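# Seat arrow gear on pin, arrow aimed at collar mark

## Task

Take the free gear that has a painted arrow, slide it over the pin with the arrow face on top and pressed fully to the bottom, and turn it so the arrow points at the mark on the collar. It must stay that way by itself; if the gripper is still needed to hold it there, the goal is not met.

## Robot and tools

ROBOT. Two six-joint Doosan M1013 arms, left_arm and right_arm, each with a Robotiq 2F-140 two-finger gripper. In the scene frame the left base sits at (-0.048, +0.542, 0) m and the right at (-0.030, -0.550, 0) m, each turned a little about z (quat_wxyz (+0.999,0,0,-0.038) and (+0.999,0,0,-0.034)).

FRAME. One shared scene frame: origin on the table surface midway between the arms, +z up, +x outward across the table, left_arm on the +y side. The arm names do not mean sides of a picture. On each gripper the fingers extend along its +z and close along its y. The reported end_effector_position is the point between the pads when shut. Fingertips stick out about 33 mm past it when closed and 9 mm when fully open. Closing pushes the tips roughly 24 mm farther from the wrist, so keep that clearance above the table. Reported hand positions can be off, more so far from the base.

execute_actions. Argument "actions" is a list holding nothing or one item. Empty list: no command, returns state plus camera pictures. An item with "rows" (1 to 15 rows) and optional "steps" (7 to 15, default 15) is a motion; each row lasts one step of 1/30 s and the final row repeats to fill the steps. An item with only "steps" (up to 300) is a wait, counted from the previous result, with your reply time included. Add "pictures": true to get images with a motion. A refused call does nothing.

ROW LAYOUT. Every row has 18 numbers even if one arm is idle: first left_arm's 9, then right_arm's 9. Per arm: six absolute joint target angles in radians, in the order waist, shoulder, elbow, forearm roll, wrist pitch, wrist roll (same order as the Joint positions line), then gripper position, force_limit, speed, each in [-1, 1]. Joint ranges: waist, shoulder, forearm roll, wrist pitch, wrist roll -6.283 to 6.283; elbow -2.792 to 2.792. A target more than 0.010 rad beyond a range end, and farther out than the current angle, gets the call refused. Real ends may be 0.010 rad off; a target past the real end is cut to it and a "joint sent to its limit" line may appear (possibly about an earlier motion). To keep a gripper unchanged, repeat its previous three numbers, since 0 is itself a command.

GRIPPER NUMBERS. position: +1 fully open (140 mm), about -0.8 pads touch, -1 closes until blocked. force_limit on parts up to 40 mm wide: about 14 N at -1, 60 N at 0, 107 N at +1. speed: about 30 mm/s at -1, 140 at 0, 250 at +1. To grasp, send -1 and confirm object_status 2. Once stopped, fingers stay put until position changes by 0.01 or more, or the object yields or slips out. To squeeze harder while status is 2, raise force_limit and switch position between -1 and -0.98.

MOTION LIMITS. Joint target speed caps: 2.09 rad/s waist and shoulder, 3.14 elbow, 3.93 the three wrist joints, with 0.3 s to accelerate; joints of one arm are slowed together to arrive at once. Each step the sent target stays within a lead of the measured angle: 0.456 rad waist/shoulder, 0.683 elbow, 0.854 wrist joints. If targets would move the hand more than 70 mm from where it is, they are scaled back. After a result, arms keep heading to the last row's target until they settle or a step is HELD.

TIMING. A motion's result is captured 7 steps before it ends; those steps run while you reply, and the next motion starts after them.

RESULTS. Per arm: end_effector_position (m), end_effector_quat_wxyz, linear and angular velocity. Joint positions and Joint velocities, one block per arm (rad, rad/s). object_status: 0 moving, 1 blocked while opening, 2 blocked while closing (holding), 3 reached target or pads met (thin items may still be held). position_measured is in counts: 3 fully open, 230 pads together, not linear. Flange force is the estimated outside force on the gripper, includes held weight, noisy, worst after abrupt stops; "no reading" means none available. "joint command not followed" means the clearance check altered or blocked joint targets on some steps; the rest of the row still ran. HELD marks steps whose row was not fully sent. MOTOR HOT warns of heating from holding loads; an OVER-TEMPERATURE FAULT brakes that arm until cool.

FAULTS TO AVOID. Load limits (N m): waist 312, shoulder 312, elbow 147, forearm roll 41.4, wrist pitch 41.4, wrist roll 41.4, held weight included. Reaching one, or 144 N of outside force on any part of an arm, its tool or load, halts that arm for 10 s, drops the rest of the call, and lets it yield. Never let the arms strike or press on each other. Do not push or knock anything off the table. Avoid dropping, slipping, slamming or shoving hard. Loose objects may occasionally be nudged by an outside push, so recheck the gear before finishing. Release the gear and move clear so it rests unassisted.

zoom_image: "camera" is one of cam_head_left, cam_head_right, cam_high, cam_low (896x504 each), cam_left_wrist, cam_right_wrist (504x504, fisheye); "region" is [x0, y0, x1, y1] in pixels from the top-left corner, at most 504 by 504. It enlarges the latest full image.

read_manual: optional "section", only "licences"; returns licence text, no motion.

finished_scene: "scene" is the current scene number (1 or 2). Replying without any tool call ends all remaining work.

Each tool is called after ">>>" as name(argument=value, ...) on one line, values as JSON.

## Session

>>> execute_actions(actions=[])

Scene clock: 0.00 s of 4200.00 s.
left_arm: end_effector_position=(+0.3078, -0.1451, +0.2705) position_measured=3 object_status=3 end_effector_quat_wxyz=(-0.016, +0.979, -0.200, -0.022) end_effector_velocity=(+0.000, +0.000, +0.001) end_effector_angular_velocity=(-0.001, -0.001, +0.000) | right_arm: end_effector_position=(+0.6196, -0.5937, +0.3212) position_measured=3 object_status=3 end_effector_quat_wxyz=(-0.000, +0.999, -0.034, +0.000) end_effector_velocity=(+0.000, +0.000, +0.000) end_effector_angular_velocity=(-0.000, -0.001, +0.001)
Joint positions: left_arm=[-1.055  0.405  1.382 -0.016  1.406  0.846] | right_arm=[-0.052  0.165  1.604  0.     1.372  1.518]
Joint velocities: left_arm=[ 0.    -0.001  0.     0.    -0.     0.   ] | right_arm=[ 0.001 -0.    -0.    -0.    -0.001  0.   ]
Flange force (N, the push that the arm receives, along the gripper's own x y z axes): no reading

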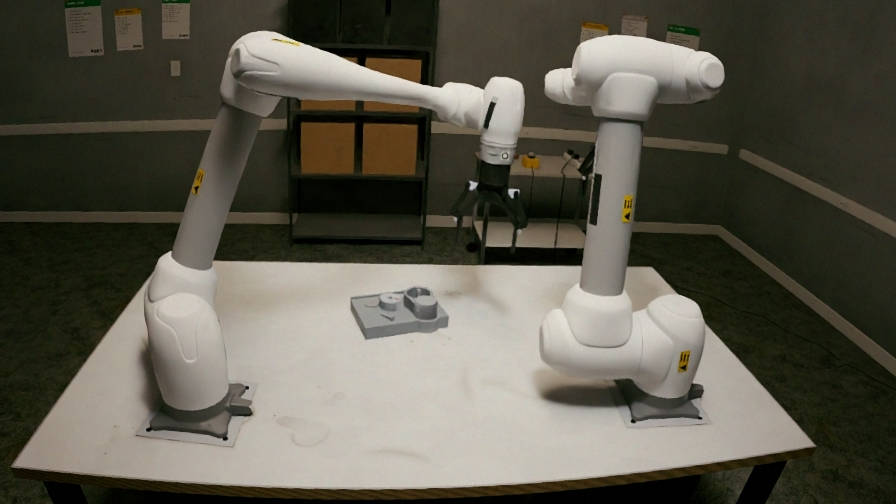

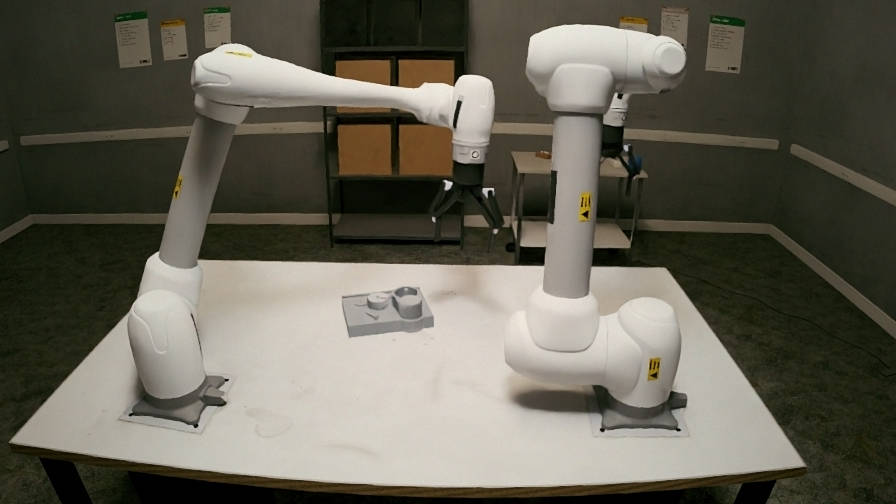

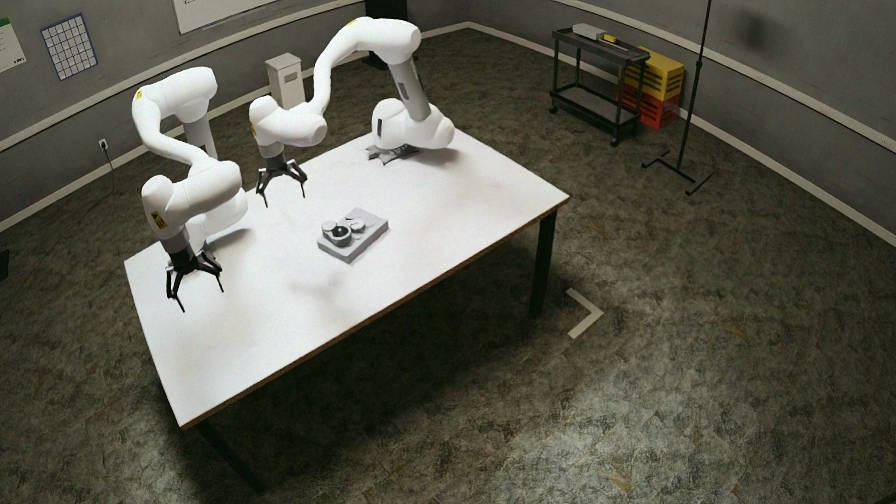

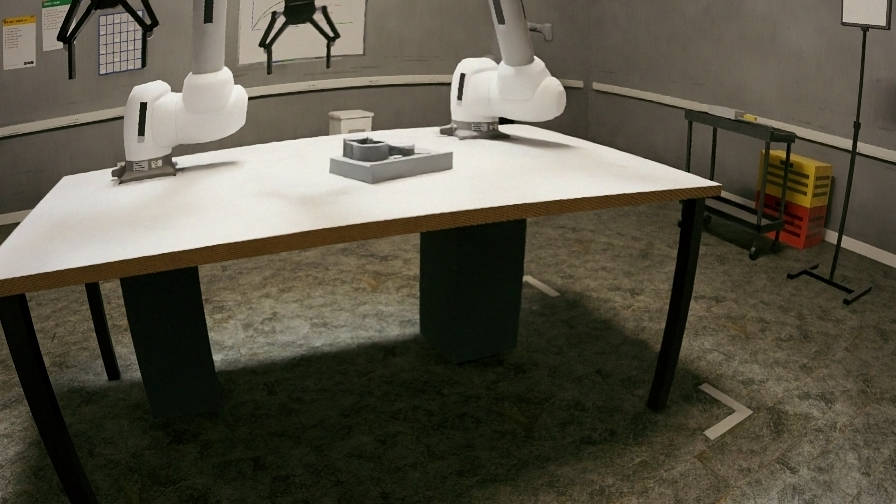

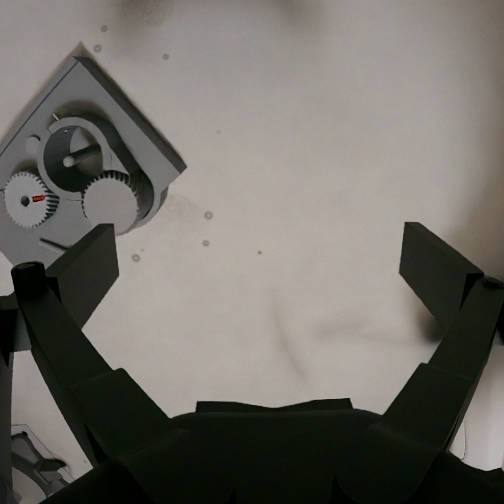

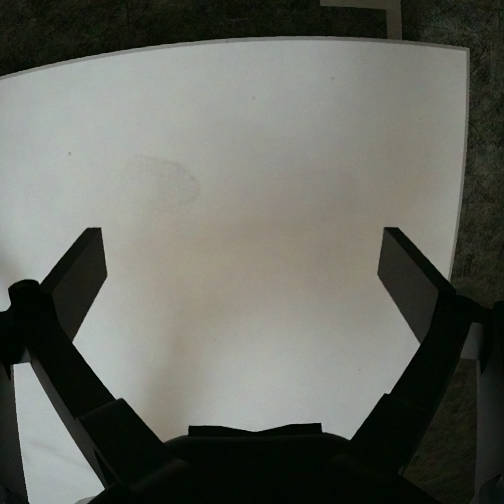

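>>> zoom_image(camera="cam_left_wrist", region=[0, 40, 220, 280])

>>> zoom_image(camera="cam_high", region=[300, 195, 400, 275])

>>> zoom_image(camera="cam_head_left", region=[340, 275, 460, 350])

>>> zoom_image(camera="cam_low", region=[320, 120, 460, 195])

Region (0, 40, 220, 280) of cam_left_wrist's 504x504 image, scaled by 2.100, with more detail than that image has; it fills the left 462 columns of this view, and the rest is white.

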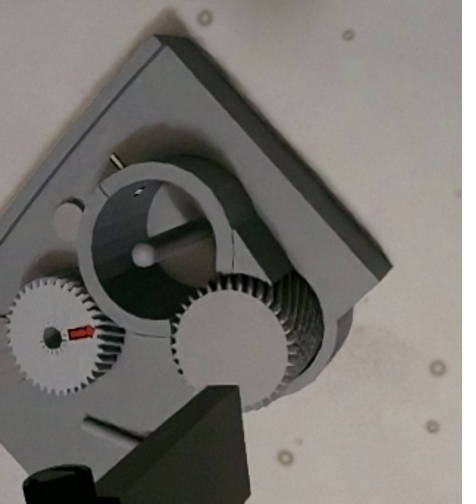

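Region (300, 195, 400, 275) of cam_high's 896x504 image, scaled by 5.040, with more detail than that image has; it fills the top 403 rows of this view, and the rest is white.

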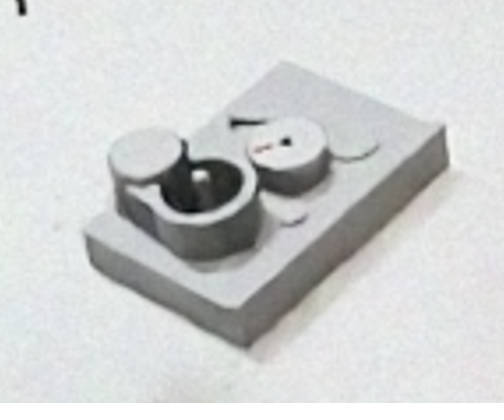

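Region (340, 275, 460, 350) of cam_head_left's 896x504 image, scaled by 4.200, with more detail than that image has; it fills the top 315 rows of this view, and the rest is white.

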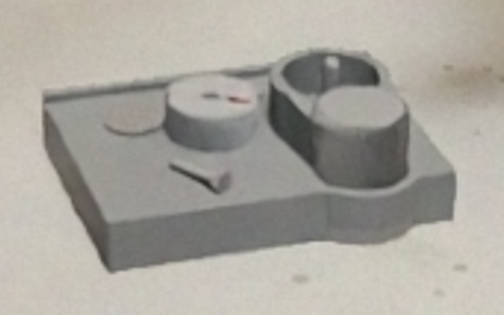

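Region (320, 120, 460, 195) of cam_low's 896x504 image, scaled by 3.600, with more detail than that image has; it fills the top 270 rows of this view, and the rest is white.

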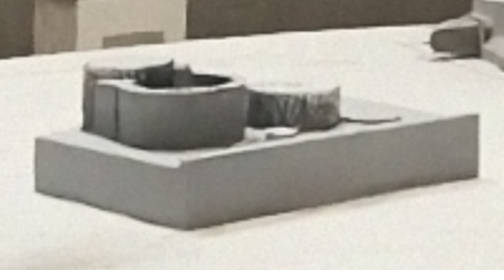

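>>> execute_actions(actions=[{"rows":[[-0.8532,0.228,1.755,0,1.1586,0.642,1,0,0,-0.052,0.165,1.604,0,1.372,1.518,1,0,0]]}])

>>> execute_actions(actions=[{"steps":30}], pictures=true)

Scene clock: 1.33 s of 4200.00 s.
left_arm: end_effector_position=(+0.3473, -0.0573, +0.2373) position_measured=3 object_status=3 end_effector_quat_wxyz=(-0.008, +0.995, -0.102, -0.011) end_effector_velocity=(+0.162, +0.477, -0.181) end_effector_angular_velocity=(-0.074, -0.110, +1.022) | right_arm: end_effector_position=(+0.6196, -0.5938, +0.3214) position_measured=3 object_status=3 end_effector_quat_wxyz=(+0.000, +0.999, -0.034, +0.000) end_effector_velocity=(-0.000, -0.001, +0.000) end_effector_angular_velocity=(-0.000, +0.000, -0.002)
Joint positions: left_arm=[-0.956  0.318  1.565 -0.009  1.285  0.746] | right_arm=[-0.052  0.165  1.604  0.     1.372  1.518]
Joint velocities: left_arm=[ 0.514 -0.45   0.952  0.043 -0.626 -0.517] | right_arm=[-0.002 -0.    -0.    -0.     0.001 -0.   ]
Flange force (N, the push that the arm receives, along the gripper's own x y z axes): left_arm=[5.7 12.4 2.8] | right_arm=[-0.3 2.3 -2.5]
Steps of this call (steps 1 to 32: nothing new was sent; steps 33 to 40: the first 8 steps of this action). Readings (joint positions | what the end effector reports):
33: left_arm=[-1.055 0.405 1.382 -0.016 1.406 0.846] | right_arm=[-0.052 0.165 1.604 0.000 1.372 1.518] | left_arm position_measured=3 object_status=3 | right_arm position_measured=3 object_status=3
34: left_arm=[-1.052 0.402 1.387 -0.016 1.402 0.843] | right_arm=[-0.052 0.165 1.604 0.000 1.372 1.518] | left_arm position_measured=3 object_status=3 | right_arm position_measured=3 object_status=3
36: left_arm=[-1.028 0.381 1.432 -0.015 1.372 0.818] | right_arm=[-0.052 0.165 1.604 0.000 1.372 1.518] | left_arm position_measured=3 object_status=3 | right_arm position_measured=3 object_status=3
40: the state above

Scene clock: 2.33 s of 4200.00 s.
left_arm: end_effector_position=(+0.3703, +0.0402, +0.2000) position_measured=3 object_status=3 end_effector_quat_wxyz=(-0.000, +1.000, -0.000, +0.000) end_effector_velocity=(-0.000, +0.000, +0.001) end_effector_angular_velocity=(-0.000, +0.001, +0.001) | right_arm: end_effector_position=(+0.6196, -0.5938, +0.3215) position_measured=3 object_status=3 end_effector_quat_wxyz=(+0.000, +0.999, -0.034, +0.000) end_effector_velocity=(-0.001, +0.000, -0.000) end_effector_angular_velocity=(+0.000, +0.003, +0.000)
Joint positions: left_arm=[-0.853  0.228  1.755  0.     1.159  0.642] | right_arm=[-0.052  0.165  1.604 -0.     1.372  1.518]
Joint velocities: left_arm=[ 0.    -0.001 -0.001 -0.001  0.002 -0.001] | right_arm=[-0.     0.     0.    -0.     0.002 -0.   ]
Flange force (N, the push that the arm receives, along the gripper's own x y z axes): left_arm=[-2.6 5.0 2.4] | right_arm=[1.7 2.0 -2.2]
Kept back: nothing.
Steps of this call (steps 1 to 7: the last 7 steps of your previous action; steps 8 to 30: the robot went on to your last target). Readings (joint positions | what the end effector reports):
1: left_arm=[-0.939 0.303 1.597 -0.007 1.263 0.728] | right_arm=[-0.052 0.165 1.604 0.000 1.372 1.518] | left_arm position_measured=3 object_status=3 | right_arm position_measured=3 object_status=3
2: left_arm=[-0.921 0.288 1.629 -0.006 1.242 0.711] | right_arm=[-0.052 0.165 1.604 0.000 1.372 1.518] | left_arm position_measured=3 object_status=3 | right_arm position_measured=3 object_status=3
4: left_arm=[-0.887 0.257 1.693 -0.003 1.199 0.676] | right_arm=[-0.052 0.165 1.604 0.000 1.372 1.518] | left_arm position_measured=3 object_status=3 | right_arm position_measured=3 object_status=3
8: left_arm=[-0.853 0.228 1.754 -0.000 1.159 0.642] | right_arm=[-0.052 0.165 1.604 0.000 1.372 1.518] | left_arm position_measured=3 object_status=3 | right_arm position_measured=3 object_status=3
30: the state above
All arms were judged still, so your last target was given up. Only a new action makes them travel on or press farther. Fingers that are still opening or closing keep moving.

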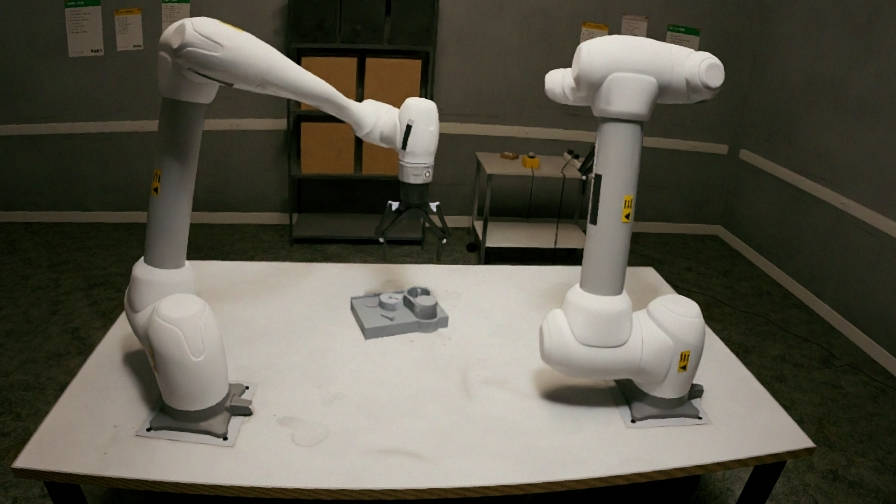

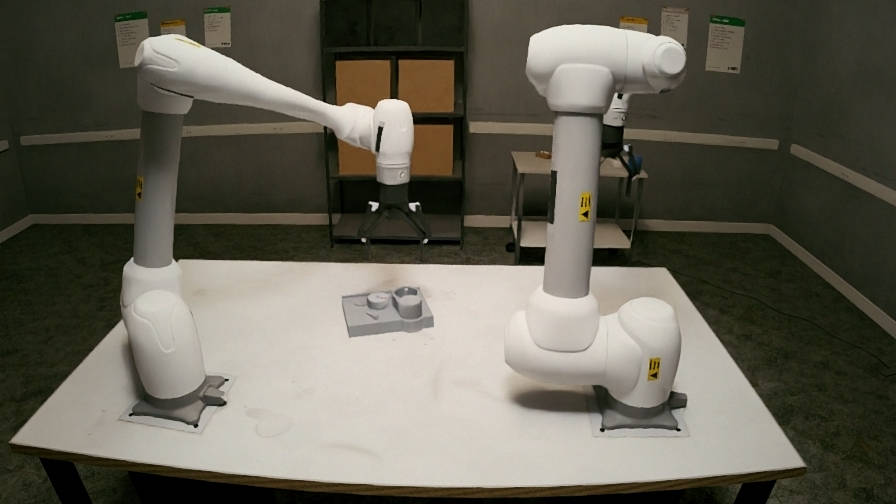

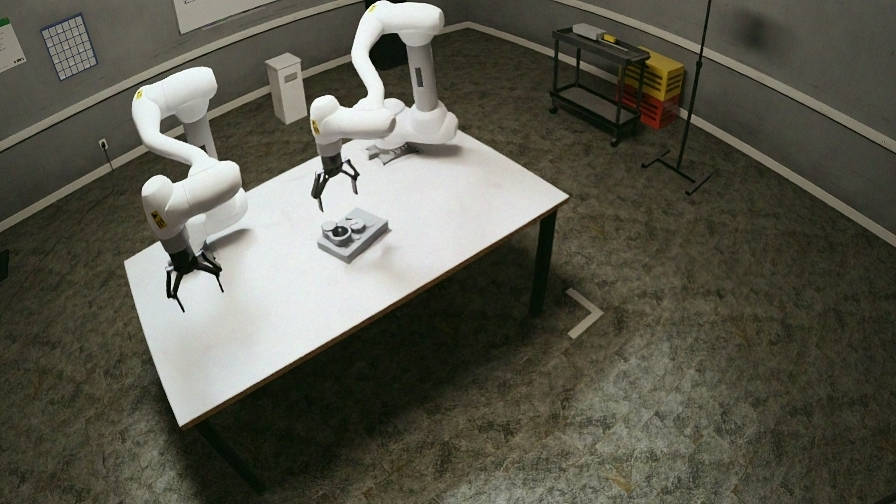

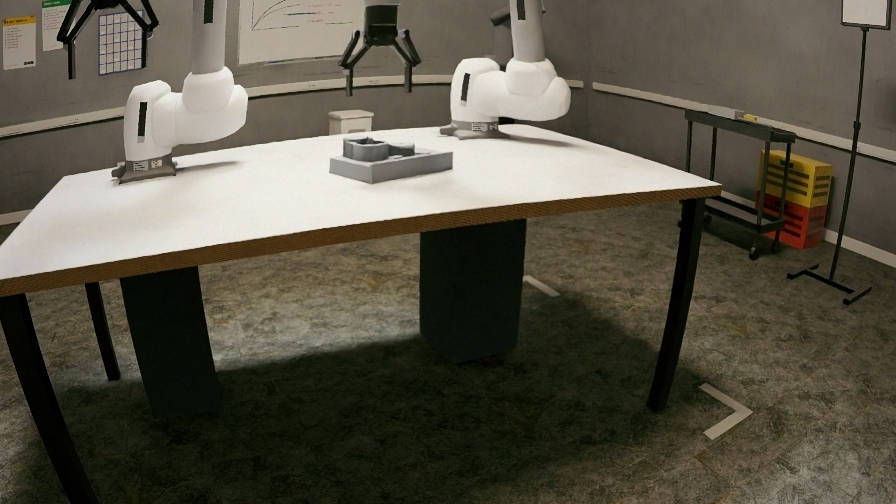

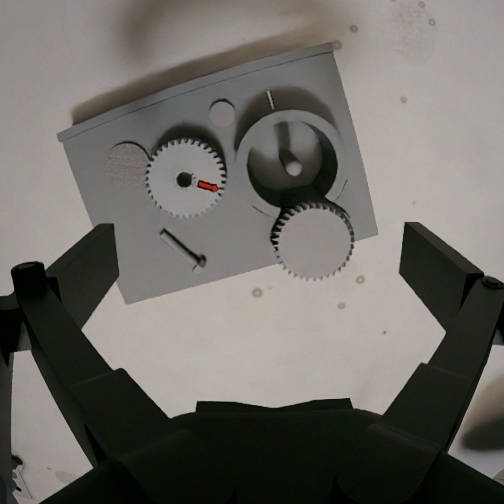

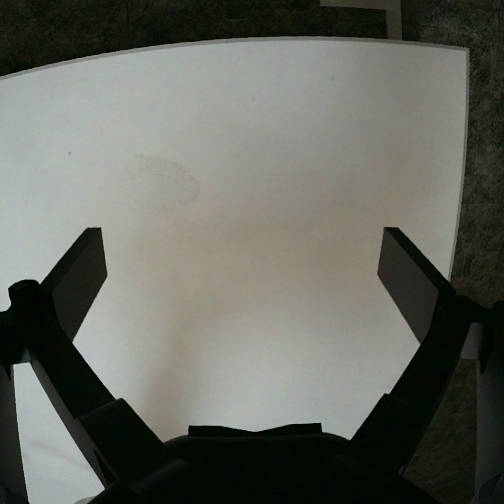

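>>> zoom_image(camera="cam_left_wrist", region=[220, 70, 390, 290])

>>> zoom_image(camera="cam_left_wrist", region=[120, 110, 260, 250])

Region (220, 70, 390, 290) of cam_left_wrist's 504x504 image, scaled by 2.291, with more detail than that image has; it fills the left 389 columns of this view, and the rest is white.

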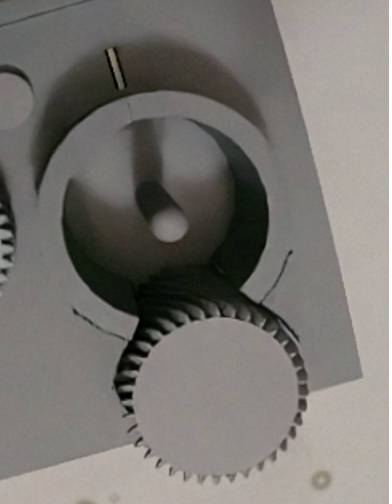

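Region (120, 110, 260, 250) of cam_left_wrist's 504x504 image, scaled by 3.600, with more detail than that image has.

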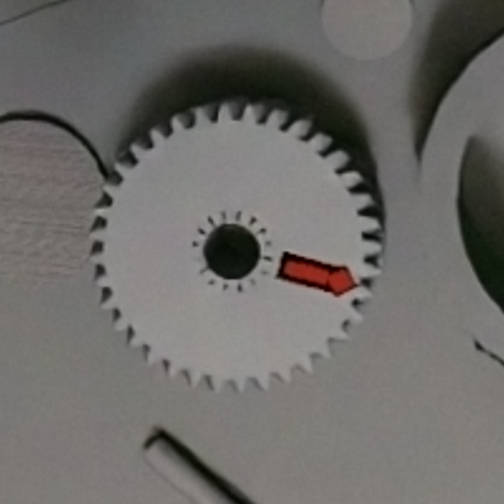

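>>> execute_actions(actions=[{"rows":[[-0.9223,0.3036,1.7953,0,1.0427,0.283,0.2,-0.5,0,-0.052,0.165,1.604,0,1.372,1.518,1,0,0]]}])

>>> execute_actions(actions=[{"steps":20}], pictures=true)

>>> zoom_image(camera="cam_low", region=[310, 90, 450, 190])

Scene clock: 4.13 s of 4200.00 s.
left_arm: end_effector_position=(+0.3489, +0.0067, +0.1432) position_measured=52 object_status=0 end_effector_quat_wxyz=(-0.000, +0.993, +0.116, -0.000) end_effector_velocity=(-0.109, -0.145, -0.253) end_effector_angular_velocity=(-0.001, -0.002, +1.042) | right_arm: end_effector_position=(+0.6196, -0.5938, +0.3215) position_measured=3 object_status=3 end_effector_quat_wxyz=(+0.000, +0.999, -0.034, +0.000) end_effector_velocity=(+0.001, +0.001, +0.001) end_effector_angular_velocity=(-0.001, -0.001, +0.002)
Joint positions: left_arm=[-0.909  0.289  1.788  0.     1.065  0.354] | right_arm=[-0.052  0.165  1.604 -0.     1.372  1.518]
Joint velocities: left_arm=[-0.256  0.276  0.141 -0.    -0.42  -1.299] | right_arm=[ 0.002 -0.    -0.001 -0.    -0.     0.   ]
Flange force (N, the push that the arm receives, along the gripper's own x y z axes): left_arm=[-8.0 -0.8 1.8] | right_arm=[-2.9 1.1 -2.6]
Steps of this call (steps 1 to 46: nothing new was sent; steps 47 to 54: the first 8 steps of this action). Readings (joint positions | what the end effector reports):
47: left_arm=[-0.853 0.228 1.755 0.000 1.159 0.642] | right_arm=[-0.052 0.165 1.604 -0.000 1.372 1.518] | left_arm position_measured=3 object_status=0 | right_arm position_measured=3 object_status=3
48: left_arm=[-0.855 0.229 1.756 0.000 1.156 0.635] | right_arm=[-0.052 0.165 1.604 -0.000 1.372 1.518] | left_arm position_measured=6 object_status=0 | right_arm position_measured=3 object_status=3
50: left_arm=[-0.865 0.241 1.762 0.000 1.138 0.579] | right_arm=[-0.052 0.165 1.604 -0.000 1.372 1.518] | left_arm position_measured=21 object_status=0 | right_arm position_measured=3 object_status=3
54: the state above

Scene clock: 4.80 s of 4200.00 s.
left_arm: end_effector_position=(+0.3432, -0.0009, +0.1299) position_measured=104 object_status=3 end_effector_quat_wxyz=(-0.000, +0.990, +0.144, +0.000) end_effector_velocity=(-0.000, +0.001, -0.000) end_effector_angular_velocity=(+0.000, +0.001, +0.002) | right_arm: end_effector_position=(+0.6196, -0.5938, +0.3215) position_measured=3 object_status=3 end_effector_quat_wxyz=(+0.000, +0.999, -0.034, +0.000) end_effector_velocity=(+0.000, +0.001, -0.000) end_effector_angular_velocity=(+0.000, +0.000, +0.001)
Joint positions: left_arm=[-0.922  0.304  1.795  0.     1.043  0.283] | right_arm=[-0.052  0.165  1.604 -0.     1.372  1.518]
Joint velocities: left_arm=[ 0.001 -0.001  0.002 -0.001 -0.001  0.   ] | right_arm=[0.001 0.    0.    0.    0.    0.   ]
Flange force (N, the push that the arm receives, along the gripper's own x y z axes): left_arm=[-3.5 3.6 2.8] | right_arm=[0.4 1.7 -1.5]
Kept back: nothing.
Steps of this call (steps 1 to 7: the last 7 steps of your previous action; steps 8 to 20: the robot went on to your last target). Readings (joint positions | what the end effector reports):
1: left_arm=[-0.916 0.297 1.792 0.000 1.053 0.317] | right_arm=[-0.052 0.165 1.604 -0.000 1.372 1.518] | left_arm position_measured=59 object_status=0 | right_arm position_measured=3 object_status=3
2: left_arm=[-0.921 0.302 1.794 0.000 1.046 0.294] | right_arm=[-0.052 0.165 1.604 -0.000 1.372 1.518] | left_arm position_measured=67 object_status=0 | right_arm position_measured=3 object_status=3
4: left_arm=[-0.922 0.303 1.795 0.000 1.043 0.284] | right_arm=[-0.052 0.165 1.604 -0.000 1.372 1.518] | left_arm position_measured=82 object_status=0 | right_arm position_measured=3 object_status=3
8: left_arm=[-0.922 0.303 1.795 0.000 1.043 0.283] | right_arm=[-0.052 0.165 1.604 -0.000 1.372 1.518] | left_arm position_measured=104 object_status=0 | right_arm position_measured=3 object_status=3
20: the state above

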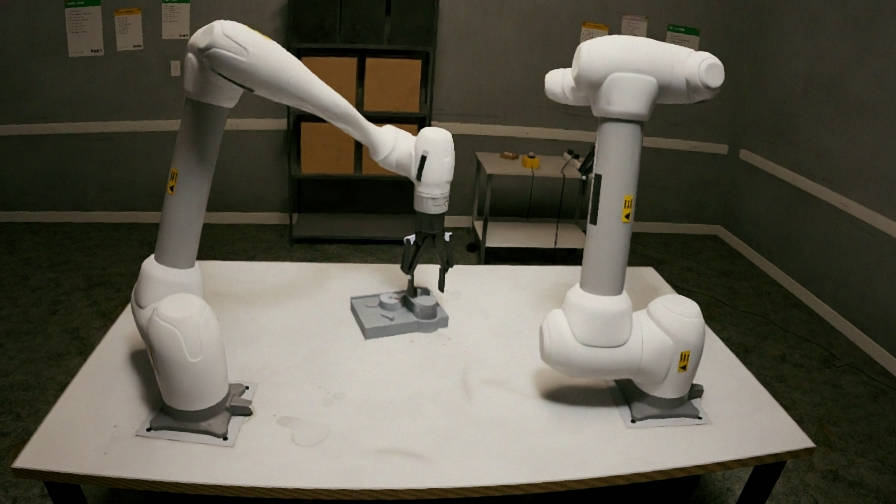

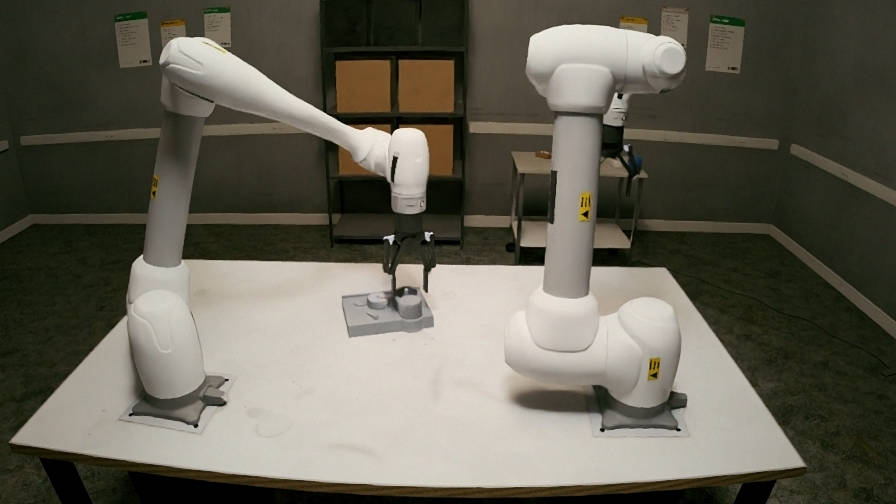

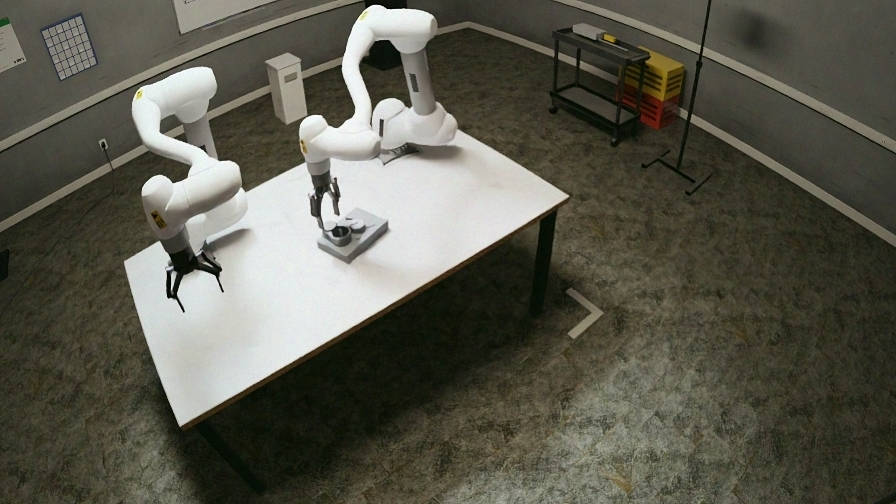

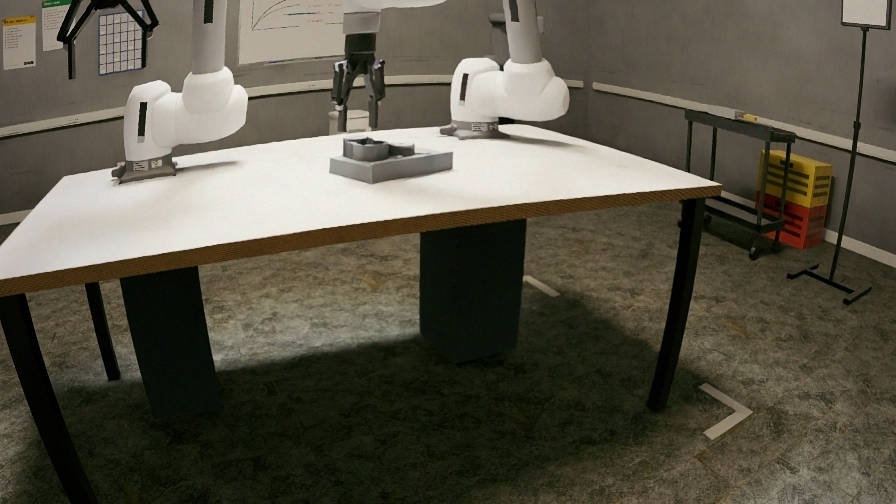

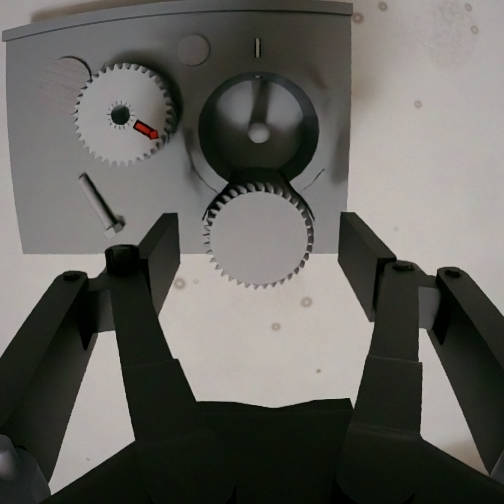

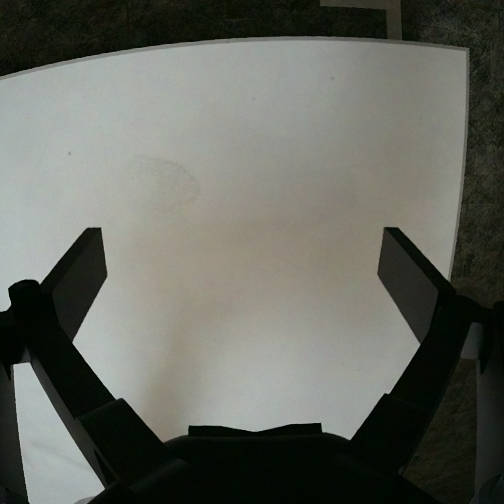

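Region (310, 90, 450, 190) of cam_low's 896x504 image, scaled by 3.600, with more detail than that image has; it fills the top 360 rows of this view, and the rest is white.

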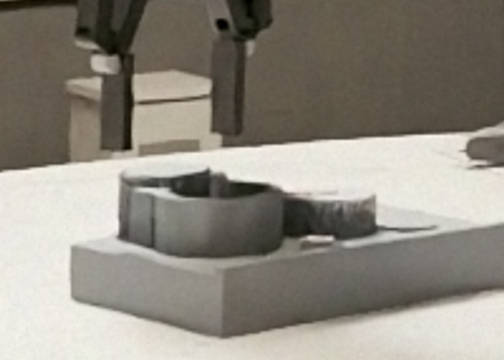

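>>> execute_actions(actions=[{"rows":[[-0.9328,0.3209,1.8213,0,0.9994,0.272,0.2,-0.5,0,-0.052,0.165,1.604,0,1.372,1.518,1,0,0]]}])

>>> execute_actions(actions=[{"rows":[[-0.9328,0.3209,1.8213,0,0.9994,0.272,-1,-0.8,-0.6,-0.052,0.165,1.604,0,1.372,1.518,1,0,0]]}])

>>> execute_actions(actions=[{"steps":15}], pictures=true)

Scene clock: 5.60 s of 4200.00 s.
left_arm: end_effector_position=(+0.3362, -0.0028, +0.1059) position_measured=104 object_status=3 end_effector_quat_wxyz=(-0.000, +0.989, +0.145, -0.000) end_effector_velocity=(-0.000, -0.002, +0.002) end_effector_angular_velocity=(-0.003, -0.001, -0.002) | right_arm: end_effector_position=(+0.6196, -0.5938, +0.3215) position_measured=3 object_status=3 end_effector_quat_wxyz=(+0.000, +0.999, -0.034, +0.000) end_effector_velocity=(-0.000, -0.001, -0.000) end_effector_angular_velocity=(-0.000, +0.001, -0.002)
Joint positions: left_arm=[-0.933  0.321  1.821 -0.     0.999  0.272] | right_arm=[-0.052  0.165  1.604 -0.     1.372  1.518]
Joint velocities: left_arm=[-0.002 -0.001 -0.003 -0.     0.     0.   ] | right_arm=[-0.002  0.     0.001 -0.     0.    -0.   ]
Flange force (N, the push that the arm receives, along the gripper's own x y z axes): left_arm=[-4.6 2.5 1.4] | right_arm=[0.6 -0.2 -2.2]
Steps of this call (steps 1 to 15: the robot went on to your last target; step 16: nothing new was sent; steps 17 to 24: the first 8 steps of this action). Readings (joint positions | what the end effector reports):
17: left_arm=[-0.922 0.304 1.795 -0.000 1.042 0.283] | right_arm=[-0.052 0.165 1.604 -0.000 1.372 1.518] | left_arm position_measured=104 object_status=3 | right_arm position_measured=3 object_status=3
18: left_arm=[-0.924 0.306 1.799 -0.000 1.035 0.281] | right_arm=[-0.052 0.165 1.604 -0.000 1.372 1.518] | left_arm position_measured=104 object_status=3 | right_arm position_measured=3 object_status=3
20: left_arm=[-0.931 0.320 1.820 -0.000 1.004 0.273] | right_arm=[-0.052 0.165 1.604 -0.000 1.372 1.518] | left_arm position_measured=104 object_status=3 | right_arm position_measured=3 object_status=3
24: the state above

Scene clock: 6.10 s of 4200.00 s.
left_arm: end_effector_position=(+0.3362, -0.0029, +0.1060) position_measured=129 object_status=0 end_effector_quat_wxyz=(-0.000, +0.990, +0.144, -0.000) end_effector_velocity=(-0.000, +0.000, -0.001) end_effector_angular_velocity=(+0.002, +0.002, +0.002) | right_arm: end_effector_position=(+0.6196, -0.5938, +0.3215) position_measured=3 object_status=3 end_effector_quat_wxyz=(+0.000, +0.999, -0.034, +0.000) end_effector_velocity=(-0.000, -0.001, -0.000) end_effector_angular_velocity=(-0.000, -0.000, -0.001)
Joint positions: left_arm=[-0.933  0.321  1.821 -0.     0.999  0.272] | right_arm=[-0.052  0.165  1.604 -0.     1.372  1.518]
Joint velocities: left_arm=[ 0.     0.001 -0.    -0.001  0.002 -0.001] | right_arm=[-0.001  0.     0.001 -0.    -0.001 -0.   ]
Flange force (N, the push that the arm receives, along the gripper's own x y z axes): left_arm=[-4.5 5.5 3.3] | right_arm=[-3.5 2.3 -2.6]
Steps of this call (steps 1 to 7: the last 7 steps of your previous action; steps 8 to 15: the first 8 steps of this action). Readings (joint positions | what the end effector reports):
8: left_arm=[-0.933 0.321 1.821 -0.000 0.999 0.272] | right_arm=[-0.052 0.165 1.604 -0.000 1.372 1.518] | left_arm position_measured=104 object_status=0 | right_arm position_measured=3 object_status=3
9: left_arm=[-0.933 0.321 1.821 -0.000 0.999 0.272] | right_arm=[-0.052 0.165 1.604 -0.000 1.372 1.518] | left_arm position_measured=105 object_status=0 | right_arm position_measured=3 object_status=3
11: left_arm=[-0.933 0.321 1.821 -0.000 0.999 0.272] | right_arm=[-0.052 0.165 1.604 -0.000 1.372 1.518] | left_arm position_measured=113 object_status=0 | right_arm position_measured=3 object_status=3
15: the state above

Scene clock: 6.60 s of 4200.00 s.
left_arm: end_effector_position=(+0.3362, -0.0030, +0.1061) position_measured=137 object_status=2 end_effector_quat_wxyz=(+0.000, +0.990, +0.144, +0.000) end_effector_velocity=(-0.001, +0.001, -0.001) end_effector_angular_velocity=(+0.003, +0.003, +0.000) | right_arm: end_effector_position=(+0.6196, -0.5938, +0.3215) position_measured=3 object_status=3 end_effector_quat_wxyz=(+0.000, +0.999, -0.034, +0.000) end_effector_velocity=(-0.000, +0.000, +0.000) end_effector_angular_velocity=(-0.000, -0.000, +0.000)
Joint positions: left_arm=[-0.933  0.321  1.821 -0.     0.999  0.272] | right_arm=[-0.052  0.165  1.604 -0.     1.372  1.518]
Joint velocities: left_arm=[ 0.     0.001  0.001 -0.001  0.002  0.   ] | right_arm=[ 0. -0.  0. -0. -0.  0.]
Flange force (N, the push that the arm receives, along the gripper's own x y z axes): left_arm=[-4.7 4.1 -4.8] | right_arm=[-3.6 1.9 -2.1]
Kept back: nothing.
Steps of this call (steps 1 to 7: the last 7 steps of your previous action; steps 8 to 15: the robot went on to your last target). Readings (joint positions | what the end effector reports):
1: left_arm=[-0.933 0.321 1.821 -0.000 0.999 0.272] | right_arm=[-0.052 0.165 1.604 -0.000 1.372 1.518] | left_arm position_measured=133 object_status=0 | right_arm position_measured=3 object_status=3
2: left_arm=[-0.933 0.321 1.821 -0.000 0.999 0.272] | right_arm=[-0.052 0.165 1.604 -0.000 1.372 1.518] | left_arm position_measured=137 object_status=0 | right_arm position_measured=3 object_status=3
4: left_arm=[-0.933 0.321 1.821 -0.000 0.999 0.272] | right_arm=[-0.052 0.165 1.604 -0.000 1.372 1.518] | left_arm position_measured=137 object_status=0 | right_arm position_measured=3 object_status=3
8: left_arm=[-0.933 0.321 1.821 -0.000 0.999 0.272] | right_arm=[-0.052 0.165 1.604 -0.000 1.372 1.518] | left_arm position_measured=137 object_status=2 | right_arm position_measured=3 object_status=3
15: the state above
All arms were judged still, so your last target was given up. Only a new action makes them travel on or press farther. Fingers that are still opening or closing keep moving.

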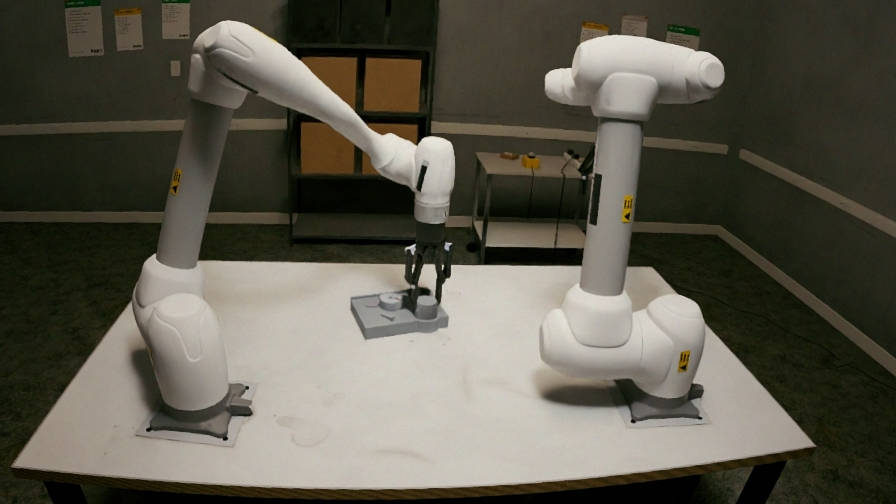

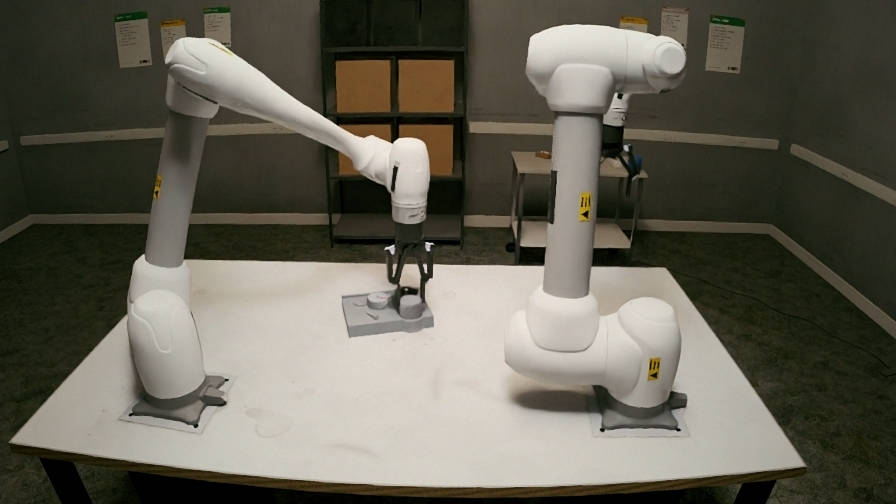

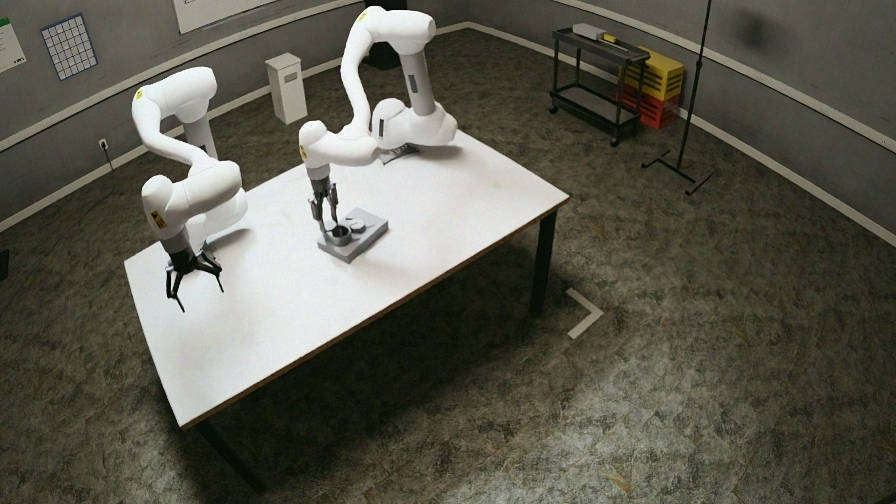

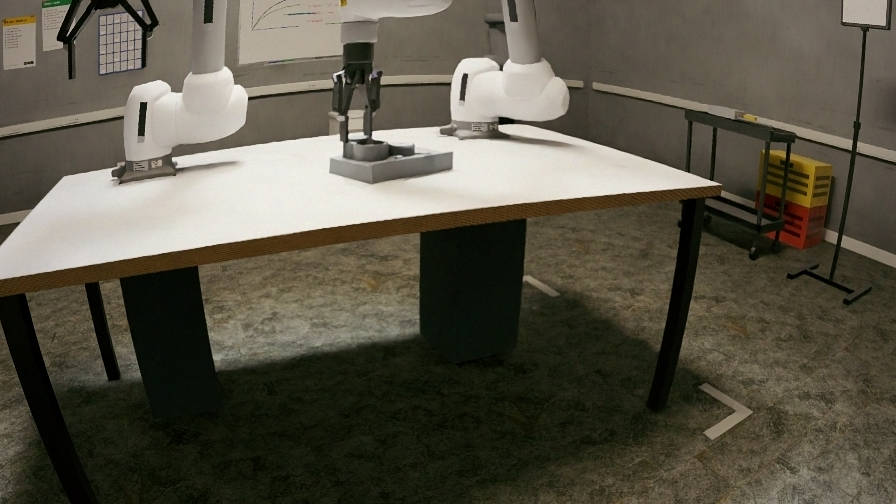

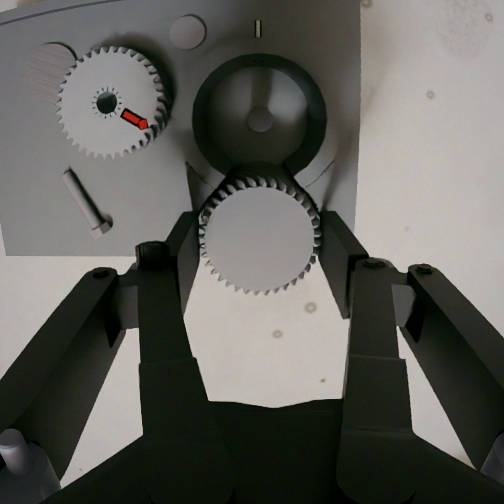

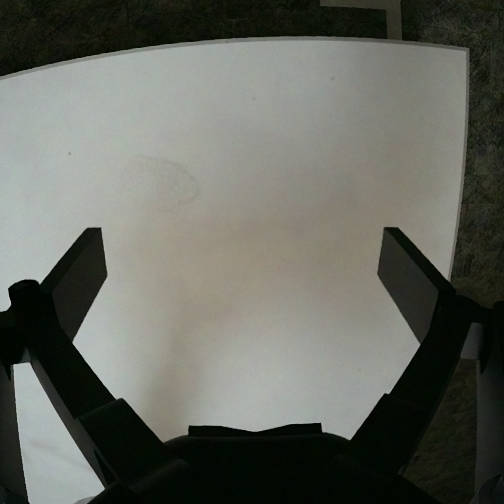

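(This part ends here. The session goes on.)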